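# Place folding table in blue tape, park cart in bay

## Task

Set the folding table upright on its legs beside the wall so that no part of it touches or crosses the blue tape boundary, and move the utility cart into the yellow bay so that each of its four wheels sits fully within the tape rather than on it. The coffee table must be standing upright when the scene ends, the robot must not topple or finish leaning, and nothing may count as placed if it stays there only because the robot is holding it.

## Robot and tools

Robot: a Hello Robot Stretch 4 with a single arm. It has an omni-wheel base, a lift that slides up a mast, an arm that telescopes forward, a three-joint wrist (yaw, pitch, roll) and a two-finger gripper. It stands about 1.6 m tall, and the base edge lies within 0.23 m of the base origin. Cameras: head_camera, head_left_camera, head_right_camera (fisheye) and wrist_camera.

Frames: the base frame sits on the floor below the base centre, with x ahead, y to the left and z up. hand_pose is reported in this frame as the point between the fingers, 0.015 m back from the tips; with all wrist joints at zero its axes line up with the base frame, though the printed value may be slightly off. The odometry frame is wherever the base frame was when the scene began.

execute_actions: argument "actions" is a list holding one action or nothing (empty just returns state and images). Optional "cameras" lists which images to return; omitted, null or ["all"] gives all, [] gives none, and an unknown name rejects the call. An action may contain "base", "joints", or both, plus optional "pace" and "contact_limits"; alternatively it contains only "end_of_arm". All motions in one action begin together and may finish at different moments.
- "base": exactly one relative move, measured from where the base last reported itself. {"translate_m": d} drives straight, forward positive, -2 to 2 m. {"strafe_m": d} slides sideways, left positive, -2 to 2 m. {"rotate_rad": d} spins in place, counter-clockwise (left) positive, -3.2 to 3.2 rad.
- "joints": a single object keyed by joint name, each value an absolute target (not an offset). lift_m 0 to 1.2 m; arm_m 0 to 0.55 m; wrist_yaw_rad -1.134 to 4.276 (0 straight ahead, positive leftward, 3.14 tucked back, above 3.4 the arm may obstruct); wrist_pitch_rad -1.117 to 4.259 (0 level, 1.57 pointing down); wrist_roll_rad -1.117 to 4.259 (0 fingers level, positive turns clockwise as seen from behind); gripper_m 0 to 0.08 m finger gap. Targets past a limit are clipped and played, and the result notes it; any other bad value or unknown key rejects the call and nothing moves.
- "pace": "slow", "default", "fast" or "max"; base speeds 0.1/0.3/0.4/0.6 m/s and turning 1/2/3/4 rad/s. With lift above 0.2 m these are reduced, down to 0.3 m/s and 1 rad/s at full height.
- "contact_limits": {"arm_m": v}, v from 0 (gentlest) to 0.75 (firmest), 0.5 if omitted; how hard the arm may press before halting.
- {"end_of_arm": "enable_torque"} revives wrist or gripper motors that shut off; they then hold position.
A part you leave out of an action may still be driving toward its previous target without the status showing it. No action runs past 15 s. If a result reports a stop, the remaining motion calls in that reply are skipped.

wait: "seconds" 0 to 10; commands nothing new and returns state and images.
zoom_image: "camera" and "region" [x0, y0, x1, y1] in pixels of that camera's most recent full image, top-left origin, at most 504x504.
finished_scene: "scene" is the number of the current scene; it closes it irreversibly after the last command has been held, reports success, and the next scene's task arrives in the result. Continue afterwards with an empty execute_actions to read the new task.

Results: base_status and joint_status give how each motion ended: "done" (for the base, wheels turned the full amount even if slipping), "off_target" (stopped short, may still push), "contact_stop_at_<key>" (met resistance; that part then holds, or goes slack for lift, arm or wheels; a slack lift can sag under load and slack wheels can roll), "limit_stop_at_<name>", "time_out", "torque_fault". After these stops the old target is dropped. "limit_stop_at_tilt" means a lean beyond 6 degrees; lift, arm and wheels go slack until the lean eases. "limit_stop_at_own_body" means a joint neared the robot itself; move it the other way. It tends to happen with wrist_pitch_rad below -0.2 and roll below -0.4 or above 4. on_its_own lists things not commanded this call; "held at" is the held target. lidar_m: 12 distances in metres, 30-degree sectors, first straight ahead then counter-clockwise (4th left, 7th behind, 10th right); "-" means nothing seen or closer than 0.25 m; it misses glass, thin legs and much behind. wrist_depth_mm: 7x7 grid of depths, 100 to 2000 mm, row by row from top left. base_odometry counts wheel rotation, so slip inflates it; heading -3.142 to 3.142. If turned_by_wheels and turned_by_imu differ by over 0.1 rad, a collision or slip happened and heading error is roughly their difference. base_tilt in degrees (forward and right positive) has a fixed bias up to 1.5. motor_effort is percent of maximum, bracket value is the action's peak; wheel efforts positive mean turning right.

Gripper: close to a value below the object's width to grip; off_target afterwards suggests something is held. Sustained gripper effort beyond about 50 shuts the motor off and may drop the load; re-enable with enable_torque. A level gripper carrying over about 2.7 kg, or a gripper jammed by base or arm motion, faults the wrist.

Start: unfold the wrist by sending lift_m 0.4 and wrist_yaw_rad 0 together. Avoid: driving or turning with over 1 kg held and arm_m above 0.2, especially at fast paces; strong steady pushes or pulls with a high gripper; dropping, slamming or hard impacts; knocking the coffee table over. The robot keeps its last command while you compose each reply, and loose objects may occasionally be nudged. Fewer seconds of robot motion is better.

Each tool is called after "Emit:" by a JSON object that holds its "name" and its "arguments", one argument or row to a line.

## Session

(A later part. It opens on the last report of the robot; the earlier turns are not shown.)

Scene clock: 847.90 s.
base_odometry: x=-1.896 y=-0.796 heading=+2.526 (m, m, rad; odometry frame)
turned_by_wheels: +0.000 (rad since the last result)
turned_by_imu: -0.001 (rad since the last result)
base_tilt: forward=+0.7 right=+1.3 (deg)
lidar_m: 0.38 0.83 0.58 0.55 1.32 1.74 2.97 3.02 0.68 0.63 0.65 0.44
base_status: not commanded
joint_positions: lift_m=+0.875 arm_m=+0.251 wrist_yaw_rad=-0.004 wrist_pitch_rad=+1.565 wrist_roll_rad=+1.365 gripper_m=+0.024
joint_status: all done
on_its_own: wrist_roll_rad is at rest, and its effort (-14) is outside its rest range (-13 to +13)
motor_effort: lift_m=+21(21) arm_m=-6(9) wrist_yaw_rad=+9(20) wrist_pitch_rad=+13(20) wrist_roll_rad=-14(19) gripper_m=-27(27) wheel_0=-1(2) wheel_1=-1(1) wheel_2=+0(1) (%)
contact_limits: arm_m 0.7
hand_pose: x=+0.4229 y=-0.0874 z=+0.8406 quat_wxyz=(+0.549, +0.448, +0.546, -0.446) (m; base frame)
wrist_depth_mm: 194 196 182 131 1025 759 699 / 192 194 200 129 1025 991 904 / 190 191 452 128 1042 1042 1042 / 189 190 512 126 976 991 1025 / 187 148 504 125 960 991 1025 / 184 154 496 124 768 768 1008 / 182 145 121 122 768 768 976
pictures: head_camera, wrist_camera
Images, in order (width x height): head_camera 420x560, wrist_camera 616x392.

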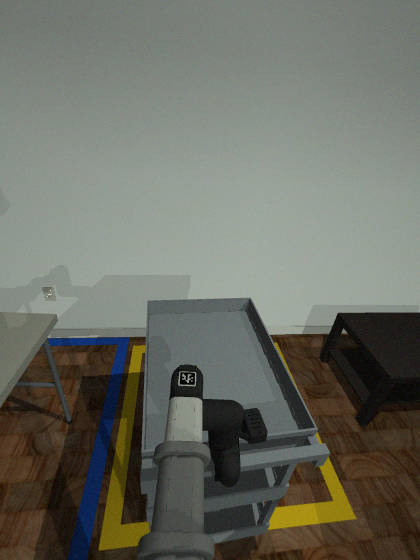

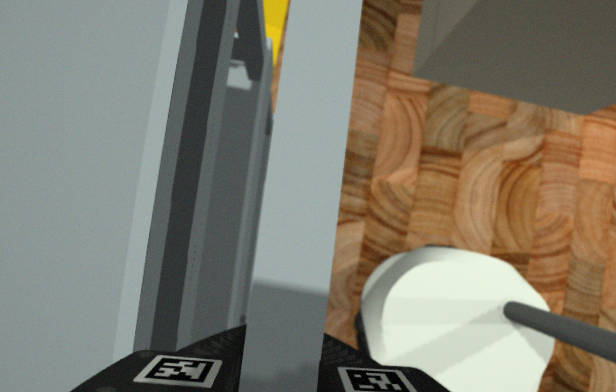

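Emit:
{"name": "execute_actions", "arguments": {
  "actions": [
    {"base":{"strafe_m":0.05},"joints":{"wrist_roll_rad":1.46},"pace":"slow"}
  ],
  "cameras": []
}}

Emit:
{"name": "execute_actions", "arguments": {
  "actions": [
    {"base":{"strafe_m":0.05},"joints":{"wrist_roll_rad":1.56},"pace":"slow"}
  ],
  "cameras": []
}}

Emit:
{"name": "execute_actions", "arguments": {
  "actions": [
    {"base":{"strafe_m":0.05},"joints":{"wrist_roll_rad":1.66},"pace":"slow"}
  ],
  "cameras": []
}}

Emit:
{"name": "execute_actions", "arguments": {
  "actions": [
    {"joints":{"arm_m":0.37},"pace":"slow","contact_limits":{"arm_m":0.7}}
  ],
  "cameras": []
}}

Emit:
{"name": "execute_actions", "arguments": {
  "actions": [
    {"joints":{"arm_m":0.49,"wrist_roll_rad":1.63},"pace":"slow","contact_limits":{"arm_m":0.7}}
  ],
  "cameras": []
}}

Emit:
{"name": "execute_actions", "arguments": {
  "actions": [
    {"joints":{"gripper_m":0.056}}
  ],
  "cameras": []
}}

Emit:
{"name": "execute_actions", "arguments": {
  "actions": [
    {"joints":{"lift_m":1.02}}
  ],
  "cameras": []
}}

Emit:
{"name": "execute_actions", "arguments": {
  "actions": [
    {"joints":{"arm_m":0},"base":{"translate_m":-0.15}}
  ]
}}

Scene clock: 863.53 s.
base_odometry: x=-1.925 y=-0.837 heading=+2.526 (m, m, rad; odometry frame)
turned_by_wheels: -0.001 (rad since the last result)
turned_by_imu: -0.002 (rad since the last result)
base_tilt: forward=+0.7 right=+1.3 (deg)
lidar_m: 0.39 0.78 0.54 0.50 0.55 1.64 2.97 3.03 0.73 0.68 0.70 0.44
base_status: done
joint_positions: lift_m=+0.875 arm_m=+0.251 wrist_yaw_rad=-0.004 wrist_pitch_rad=+1.568 wrist_roll_rad=+1.464 gripper_m=+0.024
joint_status: all done
motor_effort: lift_m=+21(21) arm_m=-4(6) wrist_yaw_rad=+10(10) wrist_pitch_rad=+3(15) wrist_roll_rad=-9(18) gripper_m=-25(27) wheel_0=-5(8) wheel_1=-1(3) wheel_2=-2(3) (%)
hand_pose: x=+0.4219 y=-0.0874 z=+0.8406 quat_wxyz=(+0.526, +0.474, +0.524, -0.473) (m; base frame)
wrist_depth_mm: 195 196 200 131 1025 917 878 / 193 194 218 130 1042 1042 1060 / 190 191 508 128 1042 1025 1042 / 189 147 449 127 1025 1025 1042 / 186 152 492 125 931 798 1008 / 183 143 436 124 778 788 788 / 182 146 121 122 768 768 991
pictures: none
No camera images: the call's "cameras" was empty. Leave "cameras" out to get every camera's image.

Scene clock: 865.13 s.
base_odometry: x=-1.953 y=-0.878 heading=+2.525 (m, m, rad; odometry frame)
turned_by_wheels: -0.001 (rad since the last result)
turned_by_imu: -0.001 (rad since the last result)
base_tilt: forward=+0.7 right=+1.3 (deg)
lidar_m: 0.40 0.70 0.48 0.46 0.49 1.56 3.00 3.04 0.77 0.72 0.74 0.42
base_status: done
joint_positions: lift_m=+0.875 arm_m=+0.251 wrist_yaw_rad=-0.002 wrist_pitch_rad=+1.571 wrist_roll_rad=+1.561 gripper_m=+0.024
joint_status: all done
motor_effort: lift_m=+21(21) arm_m=-4(4) wrist_yaw_rad=+7(10) wrist_pitch_rad=-4(5) wrist_roll_rad=-3(18) gripper_m=-24(26) wheel_0=-6(12) wheel_1=+0(9) wheel_2=-4(3) (%)
hand_pose: x=+0.4213 y=-0.0874 z=+0.8406 quat_wxyz=(+0.502, +0.498, +0.502, -0.498) (m; base frame)
wrist_depth_mm: 194 196 213 132 1042 1042 1078 / 192 193 462 130 1042 1042 1060 / 190 191 521 128 1025 1042 1078 / 187 147 455 127 1008 1025 1042 / 185 154 492 125 809 798 1042 / 183 143 433 124 768 788 788 / 182 146 121 122 768 768 1008
pictures: none
No camera images: the call's "cameras" was empty. Leave "cameras" out to get every camera's image.

Scene clock: 866.73 s.
base_odometry: x=-1.982 y=-0.918 heading=+2.524 (m, m, rad; odometry frame)
turned_by_wheels: -0.001 (rad since the last result)
turned_by_imu: -0.001 (rad since the last result)
base_tilt: forward=+0.7 right=+1.3 (deg)
lidar_m: 0.40 0.62 0.44 0.41 0.42 1.49 3.00 3.04 0.85 0.78 0.80 0.41
base_status: done
joint_positions: lift_m=+0.875 arm_m=+0.251 wrist_yaw_rad=-0.001 wrist_pitch_rad=+1.571 wrist_roll_rad=+1.660 gripper_m=+0.024
joint_status: all done
motor_effort: lift_m=+21(21) arm_m=-4(4) wrist_yaw_rad=+3(13) wrist_pitch_rad=-3(7) wrist_roll_rad=+1(16) gripper_m=-25(28) wheel_0=-5(7) wheel_1=+1(12) wheel_2=-3(4) (%)
hand_pose: x=+0.4213 y=-0.0874 z=+0.8406 quat_wxyz=(+0.477, +0.522, +0.477, -0.522) (m; base frame)
wrist_depth_mm: 194 195 220 131 1042 1060 1042 / 192 194 473 130 1042 1060 1078 / 190 191 452 128 1008 1025 1042 / 189 150 455 127 1008 1008 1025 / 185 154 500 125 788 798 809 / 184 144 433 124 778 788 1008 / 182 146 121 122 768 778 1008
pictures: none
No camera images: the call's "cameras" was empty. Leave "cameras" out to get every camera's image.

Scene clock: 869.20 s.
base_odometry: x=-1.982 y=-0.918 heading=+2.525 (m, m, rad; odometry frame)
turned_by_wheels: +0.000 (rad since the last result)
turned_by_imu: +0.000 (rad since the last result)
base_tilt: forward=+0.7 right=+1.3 (deg)
lidar_m: 0.53 0.59 0.44 0.40 0.44 1.49 3.00 3.06 0.85 0.78 0.80 0.54
base_status: not commanded
joint_positions: lift_m=+0.875 arm_m=+0.369 wrist_yaw_rad=-0.005 wrist_pitch_rad=+1.573 wrist_roll_rad=+1.663 gripper_m=+0.024
joint_status: all done
motor_effort: lift_m=+21(21) arm_m=+6(7) wrist_yaw_rad=+12(12) wrist_pitch_rad=-10(19) wrist_roll_rad=-7(7) gripper_m=-25(25) wheel_0=-1(5) wheel_1=+1(1) wheel_2=-3(4) (%)
contact_limits: arm_m 0.7
hand_pose: x=+0.5389 y=-0.0874 z=+0.8406 quat_wxyz=(+0.475, +0.523, +0.476, -0.524) (m; base frame)
wrist_depth_mm: 194 196 208 131 1025 1078 1098 / 193 193 455 130 1025 1060 1060 / 190 191 512 128 1042 1042 1060 / 187 148 469 127 1008 1008 1025 / 186 153 496 125 976 798 788 / 183 144 496 124 991 788 788 / 182 146 122 122 976 778 788
pictures: none
No camera images: the call's "cameras" was empty. Leave "cameras" out to get every camera's image.

Scene clock: 871.67 s.
base_odometry: x=-1.982 y=-0.918 heading=+2.525 (m, m, rad; odometry frame)
turned_by_wheels: +0.000 (rad since the last result)
turned_by_imu: -0.001 (rad since the last result)
base_tilt: forward=+0.7 right=+1.3 (deg)
lidar_m: 0.65 0.60 0.42 0.40 0.43 1.50 2.99 3.06 0.83 0.76 0.81 0.62
base_status: not commanded
joint_positions: lift_m=+0.875 arm_m=+0.489 wrist_yaw_rad=-0.009 wrist_pitch_rad=+1.573 wrist_roll_rad=+1.637 gripper_m=+0.025
joint_status: all done
on_its_own: wrist_yaw_rad is at rest, and its effort (+23) is outside its rest range (-13 to +13); wrist_roll_rad is at rest, and its effort (-19) is outside its rest range (-13 to +13)
motor_effort: lift_m=+21(21) arm_m=+6(6) wrist_yaw_rad=+23(24) wrist_pitch_rad=-10(16) wrist_roll_rad=-19(18) gripper_m=-34(34) wheel_0=-1(1) wheel_1=+1(1) wheel_2=-4(3) (%)
contact_limits: arm_m 0.7
hand_pose: x=+0.6586 y=-0.0874 z=+0.8406 quat_wxyz=(+0.480, +0.518, +0.482, -0.519) (m; base frame)
wrist_depth_mm: 195 196 163 132 1042 1060 1098 / 191 195 176 131 1042 1042 1060 / 190 191 200 129 1008 1025 1060 / 189 189 480 127 1008 1025 1025 / 186 186 500 125 991 878 809 / 183 153 480 124 991 854 809 / 181 137 121 122 976 991 788
pictures: none
No camera images: the call's "cameras" was empty. Leave "cameras" out to get every camera's image.

Scene clock: 872.63 s.
base_odometry: x=-1.982 y=-0.918 heading=+2.525 (m, m, rad; odometry frame)
turned_by_wheels: +0.000 (rad since the last result)
turned_by_imu: +0.000 (rad since the last result)
base_tilt: forward=+0.7 right=+1.3 (deg)
lidar_m: 0.66 0.59 0.43 0.38 0.42 1.50 3.00 3.05 0.83 0.76 0.80 0.65
base_status: not commanded
joint_positions: lift_m=+0.875 arm_m=+0.489 wrist_yaw_rad=-0.001 wrist_pitch_rad=+1.572 wrist_roll_rad=+1.631 gripper_m=+0.056
joint_status: all done
motor_effort: lift_m=+21(21) arm_m=+5(6) wrist_yaw_rad=+3(24) wrist_pitch_rad=-9(16) wrist_roll_rad=+0(19) gripper_m=+3(35) wheel_0=-1(1) wheel_1=+1(1) wheel_2=-3(3) (%)
hand_pose: x=+0.6596 y=-0.0874 z=+0.8406 quat_wxyz=(+0.484, +0.515, +0.485, -0.515) (m; base frame)
wrist_depth_mm: 193 196 166 132 1042 1042 1060 / 192 195 174 130 1025 1042 1060 / 189 191 198 128 1025 1042 1060 / 187 189 469 127 991 1025 1042 / 186 151 504 125 991 891 798 / 184 147 492 124 960 854 788 / 181 118 127 122 135 976 798
pictures: none
No camera images: the call's "cameras" was empty. Leave "cameras" out to get every camera's image.

Scene clock: 874.30 s.
base_odometry: x=-1.982 y=-0.918 heading=+2.525 (m, m, rad; odometry frame)
turned_by_wheels: +0.000 (rad since the last result)
turned_by_imu: +0.000 (rad since the last result)
base_tilt: forward=+0.7 right=+1.3 (deg)
lidar_m: 0.64 0.60 0.43 0.42 0.43 1.50 3.01 3.05 0.85 0.76 0.80 0.64
base_status: not commanded
joint_positions: lift_m=+1.020 arm_m=+0.489 wrist_yaw_rad=+0.000 wrist_pitch_rad=+1.570 wrist_roll_rad=+1.631 gripper_m=+0.056
joint_status: all done
motor_effort: lift_m=+25(26) arm_m=+5(5) wrist_yaw_rad=+1(3) wrist_pitch_rad=-5(9) wrist_roll_rad=-1(0) gripper_m=+2(3) wheel_0=-1(1) wheel_1=+1(1) wheel_2=-4(3) (%)
hand_pose: x=+0.6601 y=-0.0874 z=+0.9853 quat_wxyz=(+0.485, +0.515, +0.485, -0.515) (m; base frame)
wrist_depth_mm: 336 340 349 312 1182 1205 1229 / 334 340 342 597 1182 1205 1205 / 329 336 336 661 1182 1182 1229 / 327 332 334 1098 1138 1160 1205 / 324 327 332 1098 1098 960 931 / 319 322 327 1118 1138 931 946 / 317 125 260 1098 135 1118 1138
pictures: none
No camera images: the call's "cameras" was empty. Leave "cameras" out to get every camera's image.

Scene clock: 876.80 s.
base_odometry: x=-1.860 y=-1.005 heading=+2.524 (m, m, rad; odometry frame)
turned_by_wheels: +0.000 (rad since the last result)
turned_by_imu: +0.000 (rad since the last result)
base_tilt: forward=+0.6 right=+1.3 (deg)
lidar_m: 0.78 0.61 0.43 0.40 1.17 1.50 2.86 2.90 0.85 0.79 0.79 0.81
base_status: done
joint_positions: lift_m=+1.020 arm_m=+0.001 wrist_yaw_rad=+0.000 wrist_pitch_rad=+1.570 wrist_roll_rad=+1.630 gripper_m=+0.056
joint_status: all done
motor_effort: lift_m=+25(25) arm_m=-5(6) wrist_yaw_rad=+0(0) wrist_pitch_rad=-2(3) wrist_roll_rad=+0(1) gripper_m=+2(1) wheel_0=-2(7) wheel_1=-2(5) wheel_2=+0(9) (%)
hand_pose: x=+0.1721 y=-0.0874 z=+0.9853 quat_wxyz=(+0.485, +0.515, +0.485, -0.515) (m; base frame)
wrist_depth_mm: 1118 1118 1138 1160 1229 1205 1255 / 1098 1138 1118 1138 1182 1205 1205 / 1098 1098 1118 1160 1182 1182 1182 / 1060 1118 1118 1118 1118 1160 1160 / 1078 1098 1098 904 917 517 1182 / 1060 1060 1078 917 931 1138 1160 / 1042 126 1078 1078 136 1138 1138
pictures: head_camera, head_left_camera, head_right_camera, wrist_camera
Images, in order (width x height): head_camera 420x560, head_left_camera 420x672, head_right_camera 420x672, wrist_camera 616x392.

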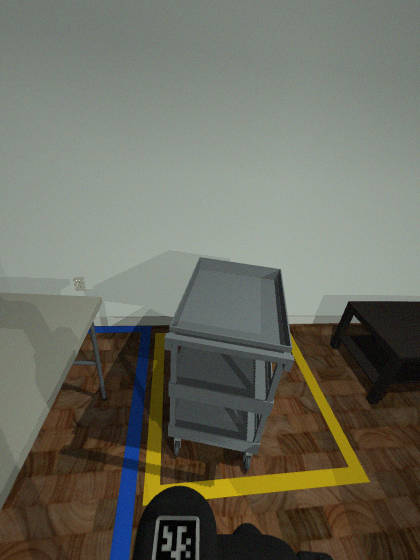

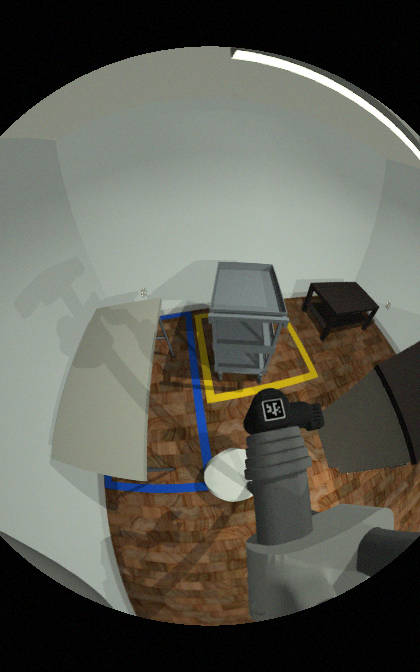

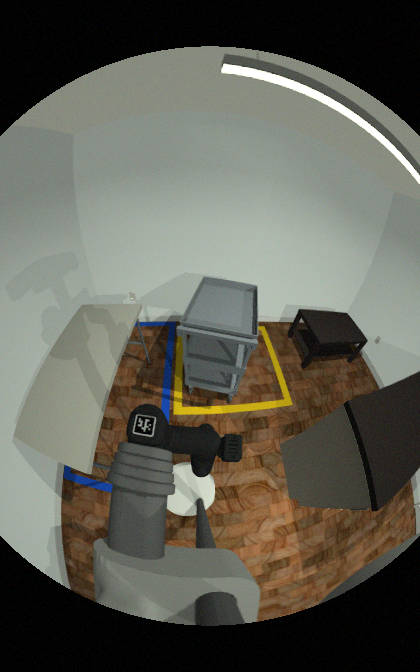

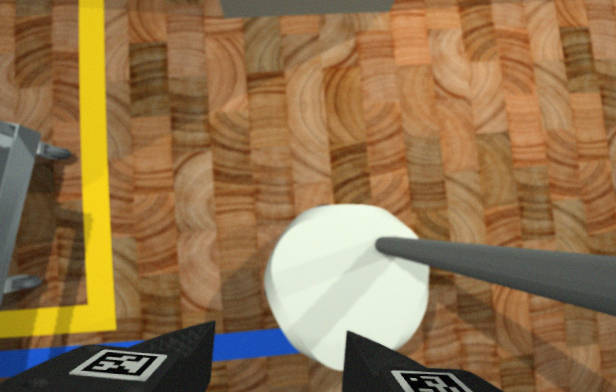

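Emit:
{"name": "execute_actions", "arguments": {
  "actions": [
    {"joints":{"arm_m":0.489},"base":{"translate_m":0.15}}
  ],
  "cameras": []
}}

Emit:
{"name": "execute_actions", "arguments": {
  "actions": [
    {"joints":{"lift_m":0.875},"pace":"slow"}
  ],
  "cameras": ["wrist_camera"]
}}

Emit:
{"name": "execute_actions", "arguments": {
  "actions": [
    {"joints":{"gripper_m":0.021}}
  ],
  "cameras": []
}}

Emit:
{"name": "execute_actions", "arguments": {
  "actions": [
    {"base":{"strafe_m":-0.05},"joints":{"wrist_roll_rad":1.55},"pace":"slow"}
  ],
  "cameras": []
}}

Emit:
{"name": "execute_actions", "arguments": {
  "actions": [
    {"joints":{"arm_m":0.525},"pace":"slow","contact_limits":{"arm_m":0.7}}
  ],
  "cameras": ["wrist_camera"]
}}

Emit:
{"name": "execute_actions", "arguments": {
  "actions": [
    {"joints":{"gripper_m":0.056}}
  ],
  "cameras": []
}}

Emit:
{"name": "execute_actions", "arguments": {
  "actions": [
    {"joints":{"lift_m":1.02}}
  ],
  "cameras": []
}}

Emit:
{"name": "execute_actions", "arguments": {
  "actions": [
    {"joints":{"arm_m":0},"base":{"translate_m":-0.15}}
  ],
  "cameras": ["wrist_camera","head_camera"]
}}

Scene clock: 891.50 s.
base_odometry: x=-1.982 y=-0.918 heading=+2.524 (m, m, rad; odometry frame)
turned_by_wheels: +0.000 (rad since the last result)
turned_by_imu: -0.001 (rad since the last result)
base_tilt: forward=+0.7 right=+1.3 (deg)
lidar_m: 0.64 0.62 0.44 0.40 0.44 1.48 2.99 3.06 0.84 0.76 0.81 0.62
base_status: done
joint_positions: lift_m=+1.020 arm_m=+0.488 wrist_yaw_rad=+0.000 wrist_pitch_rad=+1.570 wrist_roll_rad=+1.630 gripper_m=+0.056
joint_status: all done
motor_effort: lift_m=+25(25) arm_m=+5(8) wrist_yaw_rad=-1(2) wrist_pitch_rad=+0(2) wrist_roll_rad=+1(0) gripper_m=+1(1) wheel_0=+0(8) wheel_1=+1(4) wheel_2=+0(10) (%)
hand_pose: x=+0.6594 y=-0.0874 z=+0.9853 quat_wxyz=(+0.485, +0.515, +0.485, -0.514) (m; base frame)
wrist_depth_mm: 338 343 345 315 1182 1182 1229 / 334 338 342 549 1182 1182 1205 / 330 336 340 668 1160 1182 1205 / 324 332 334 1098 1160 1160 1182 / 324 329 332 1118 1138 946 946 / 320 324 325 1118 1138 946 931 / 315 126 259 1098 136 1160 1138
pictures: none
No camera images: the call's "cameras" was empty. Leave "cameras" out to get every camera's image.

Scene clock: 893.50 s.
base_odometry: x=-1.982 y=-0.918 heading=+2.524 (m, m, rad; odometry frame)
turned_by_wheels: +0.000 (rad since the last result)
turned_by_imu: +0.000 (rad since the last result)
base_tilt: forward=+0.6 right=+1.3 (deg)
lidar_m: 0.66 0.59 0.43 0.40 0.43 1.49 2.99 3.03 0.85 0.77 0.80 0.66
base_status: not commanded
joint_positions: lift_m=+0.875 arm_m=+0.488 wrist_yaw_rad=+0.000 wrist_pitch_rad=+1.570 wrist_roll_rad=+1.630 gripper_m=+0.056
joint_status: all done
motor_effort: lift_m=+17(27) arm_m=+5(4) wrist_yaw_rad=-1(1) wrist_pitch_rad=-1(1) wrist_roll_rad=+1(1) gripper_m=+1(1) wheel_0=+0(0) wheel_1=+0(0) wheel_2=+0(0) (%)
hand_pose: x=+0.6593 y=-0.0874 z=+0.8409 quat_wxyz=(+0.485, +0.515, +0.485, -0.514) (m; base frame)
wrist_depth_mm: 195 198 163 133 1060 1060 1078 / 193 195 172 131 1025 1060 1042 / 191 193 197 129 1008 1042 1042 / 189 190 452 127 1008 1008 1042 / 187 150 500 126 976 878 809 / 184 154 496 124 991 842 788 / 183 120 127 123 136 991 788
pictures: wrist_camera
Images, in order (width x height): wrist_camera 616x392.

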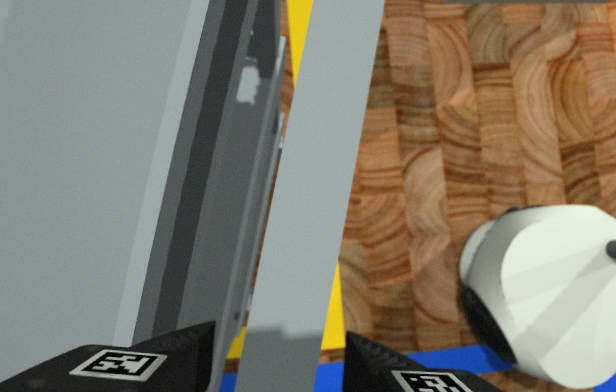

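Scene clock: 894.53 s.
base_odometry: x=-1.982 y=-0.918 heading=+2.524 (m, m, rad; odometry frame)
turned_by_wheels: +0.000 (rad since the last result)
turned_by_imu: +0.000 (rad since the last result)
base_tilt: forward=+0.7 right=+1.3 (deg)
lidar_m: 0.64 0.62 0.44 0.40 0.44 1.52 2.99 3.04 0.84 0.77 0.80 0.64
base_status: not commanded
joint_positions: lift_m=+0.875 arm_m=+0.488 wrist_yaw_rad=-0.001 wrist_pitch_rad=+1.567 wrist_roll_rad=+1.632 gripper_m=+0.026
joint_status: gripper_m off_target (ended at +0.026, target +0.021)
motor_effort: lift_m=+18(18) arm_m=+4(4) wrist_yaw_rad=+3(2) wrist_pitch_rad=+9(8) wrist_roll_rad=-6(6) gripper_m=-31(32) wheel_0=+0(0) wheel_1=+1(1) wheel_2=+0(0) (%)
hand_pose: x=+0.6600 y=-0.0874 z=+0.8408 quat_wxyz=(+0.485, +0.516, +0.483, -0.514) (m; base frame)
wrist_depth_mm: 195 197 165 345 1025 1060 1098 / 193 195 167 130 1025 1042 1078 / 191 193 191 128 1008 1025 1042 / 189 190 445 127 1008 1008 1025 / 186 187 508 125 991 891 788 / 185 151 496 124 991 854 798 / 182 136 121 122 976 976 778
pictures: none
No camera images: the call's "cameras" was empty. Leave "cameras" out to get every camera's image.

Scene clock: 896.13 s.
base_odometry: x=-1.953 y=-0.878 heading=+2.525 (m, m, rad; odometry frame)
turned_by_wheels: +0.001 (rad since the last result)
turned_by_imu: +0.000 (rad since the last result)
base_tilt: forward=+0.7 right=+1.3 (deg)
lidar_m: 0.63 0.68 0.49 0.45 0.48 1.59 3.01 3.06 0.78 0.72 0.74 0.67
base_status: done
joint_positions: lift_m=+0.875 arm_m=+0.488 wrist_yaw_rad=-0.001 wrist_pitch_rad=+1.569 wrist_roll_rad=+1.552 gripper_m=+0.026
joint_status: all done
motor_effort: lift_m=+18(18) arm_m=+4(3) wrist_yaw_rad=+2(29) wrist_pitch_rad=+3(7) wrist_roll_rad=-4(34) gripper_m=-31(39) wheel_0=+5(6) wheel_1=+1(9) wheel_2=+0(6) (%)
hand_pose: x=+0.6596 y=-0.0874 z=+0.8408 quat_wxyz=(+0.505, +0.496, +0.504, -0.495) (m; base frame)
wrist_depth_mm: 194 197 166 366 1042 1060 1025 / 191 195 164 131 1025 1025 1042 / 189 192 189 128 1025 1025 1060 / 188 189 442 127 1008 1025 1025 / 186 187 500 125 976 946 798 / 184 154 496 124 976 831 798 / 182 136 122 122 976 917 778
pictures: none
No camera images: the call's "cameras" was empty. Leave "cameras" out to get every camera's image.

Scene clock: 897.63 s.
base_odometry: x=-1.953 y=-0.878 heading=+2.524 (m, m, rad; odometry frame)
turned_by_wheels: -0.001 (rad since the last result)
turned_by_imu: -0.001 (rad since the last result)
base_tilt: forward=+0.7 right=+1.3 (deg)
lidar_m: 0.66 0.70 0.49 0.45 0.49 1.58 3.00 3.04 0.80 0.72 0.75 0.69
base_status: not commanded
joint_positions: lift_m=+0.875 arm_m=+0.524 wrist_yaw_rad=-0.004 wrist_pitch_rad=+1.572 wrist_roll_rad=+1.552 gripper_m=+0.026
joint_status: all done
motor_effort: lift_m=+18(18) arm_m=+6(6) wrist_yaw_rad=+11(10) wrist_pitch_rad=-5(13) wrist_roll_rad=-6(5) gripper_m=-32(33) wheel_0=+2(6) wheel_1=+1(1) wheel_2=-3(2) (%)
contact_limits: arm_m 0.7
hand_pose: x=+0.6942 y=-0.0874 z=+0.8408 quat_wxyz=(+0.503, +0.496, +0.504, -0.497) (m; base frame)
wrist_depth_mm: 195 198 171 384 1042 1042 1042 / 191 195 166 131 1008 1042 1078 / 190 192 186 129 1025 1042 1060 / 187 190 442 127 1008 991 1042 / 186 187 504 125 1008 991 809 / 183 154 496 124 976 891 788 / 182 136 121 122 960 960 788
pictures: wrist_camera
Images, in order (width x height): wrist_camera 616x392.

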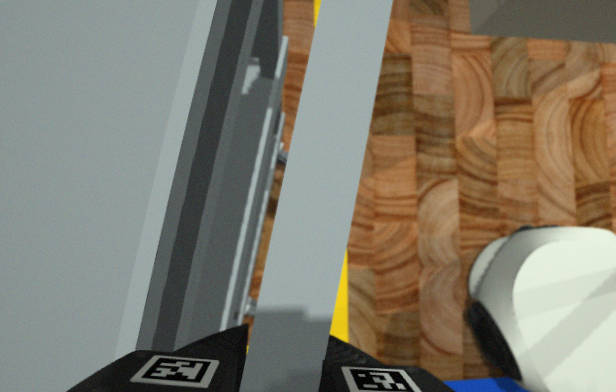

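Scene clock: 898.60 s.
base_odometry: x=-1.953 y=-0.878 heading=+2.524 (m, m, rad; odometry frame)
turned_by_wheels: +0.000 (rad since the last result)
turned_by_imu: +0.000 (rad since the last result)
base_tilt: forward=+0.7 right=+1.3 (deg)
lidar_m: 0.67 0.68 0.46 0.46 0.47 1.58 2.99 3.05 0.78 0.73 0.76 0.69
base_status: not commanded
joint_positions: lift_m=+0.875 arm_m=+0.524 wrist_yaw_rad=-0.002 wrist_pitch_rad=+1.573 wrist_roll_rad=+1.551 gripper_m=+0.055
joint_status: all done
motor_effort: lift_m=+18(18) arm_m=+5(6) wrist_yaw_rad=+4(10) wrist_pitch_rad=-10(14) wrist_roll_rad=+0(5) gripper_m=+4(32) wheel_0=+2(2) wheel_1=+0(1) wheel_2=-2(3) (%)
hand_pose: x=+0.6945 y=-0.0874 z=+0.8408 quat_wxyz=(+0.504, +0.495, +0.505, -0.496) (m; base frame)
wrist_depth_mm: 193 197 166 370 1025 1042 1042 / 191 194 166 130 1008 1042 1060 / 189 192 192 129 1025 1042 1042 / 187 189 445 127 1008 1008 1008 / 185 186 504 125 1008 991 798 / 183 153 496 124 976 878 809 / 181 119 126 123 135 931 788
pictures: none
No camera images: the call's "cameras" was empty. Leave "cameras" out to get every camera's image.

Scene clock: 900.27 s.
base_odometry: x=-1.953 y=-0.878 heading=+2.524 (m, m, rad; odometry frame)
turned_by_wheels: +0.000 (rad since the last result)
turned_by_imu: +0.000 (rad since the last result)
base_tilt: forward=+0.7 right=+1.3 (deg)
lidar_m: 0.66 0.70 0.50 0.44 0.47 1.58 2.99 3.03 0.79 0.73 0.75 0.69
base_status: not commanded
joint_positions: lift_m=+1.020 arm_m=+0.524 wrist_yaw_rad=+0.000 wrist_pitch_rad=+1.570 wrist_roll_rad=+1.551 gripper_m=+0.056
joint_status: all done
motor_effort: lift_m=+25(27) arm_m=+5(5) wrist_yaw_rad=+0(5) wrist_pitch_rad=-2(10) wrist_roll_rad=-1(1) gripper_m=+2(4) wheel_0=+2(2) wheel_1=+1(0) wheel_2=-2(2) (%)
hand_pose: x=+0.6951 y=-0.0874 z=+0.9853 quat_wxyz=(+0.505, +0.495, +0.505, -0.495) (m; base frame)
wrist_depth_mm: 336 343 349 301 1182 1098 1025 / 332 338 342 508 1205 1229 1205 / 330 336 338 668 1160 1138 1205 / 325 330 334 1118 1138 1160 1205 / 322 329 330 1118 1160 976 960 / 319 322 329 1118 1118 917 946 / 315 125 258 1098 136 931 931
pictures: none
No camera images: the call's "cameras" was empty. Leave "cameras" out to get every camera's image.

Scene clock: 902.87 s.
base_odometry: x=-1.831 y=-0.964 heading=+2.525 (m, m, rad; odometry frame)
turned_by_wheels: +0.000 (rad since the last result)
turned_by_imu: +0.000 (rad since the last result)
base_tilt: forward=+0.7 right=+1.3 (deg)
lidar_m: 0.81 0.69 0.48 0.46 1.19 1.58 2.84 2.89 0.82 0.74 0.77 0.84
base_status: done
joint_positions: lift_m=+1.020 arm_m=+0.001 wrist_yaw_rad=+0.000 wrist_pitch_rad=+1.570 wrist_roll_rad=+1.550 gripper_m=+0.056
joint_status: all done
motor_effort: lift_m=+25(25) arm_m=-5(5) wrist_yaw_rad=+0(0) wrist_pitch_rad=-2(1) wrist_roll_rad=+1(1) gripper_m=+1(1) wheel_0=+0(6) wheel_1=+1(4) wheel_2=+0(11) (%)
hand_pose: x=+0.1721 y=-0.0874 z=+0.9853 quat_wxyz=(+0.505, +0.495, +0.505, -0.495) (m; base frame)
wrist_depth_mm: 1098 1138 1160 1160 1182 1205 1205 / 1098 1098 1138 1160 1182 1182 1205 / 1098 1118 1118 1160 1138 1205 1205 / 1098 1078 1118 1138 1160 1138 1205 / 1078 1098 1098 931 931 1160 1138 / 1060 1060 1078 904 917 1118 320 / 1042 126 1078 1098 136 1138 1160
pictures: head_camera, wrist_camera
Images, in order (width x height): head_camera 420x560, wrist_camera 616x392.

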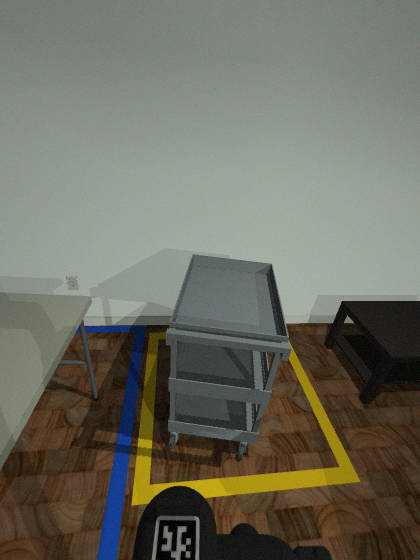

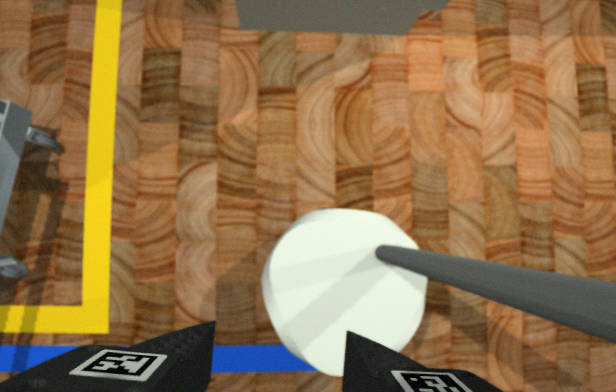

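Emit:
{"name": "finished_scene", "arguments": {
  "scene": 2
}}

The scene is finished: the task was done.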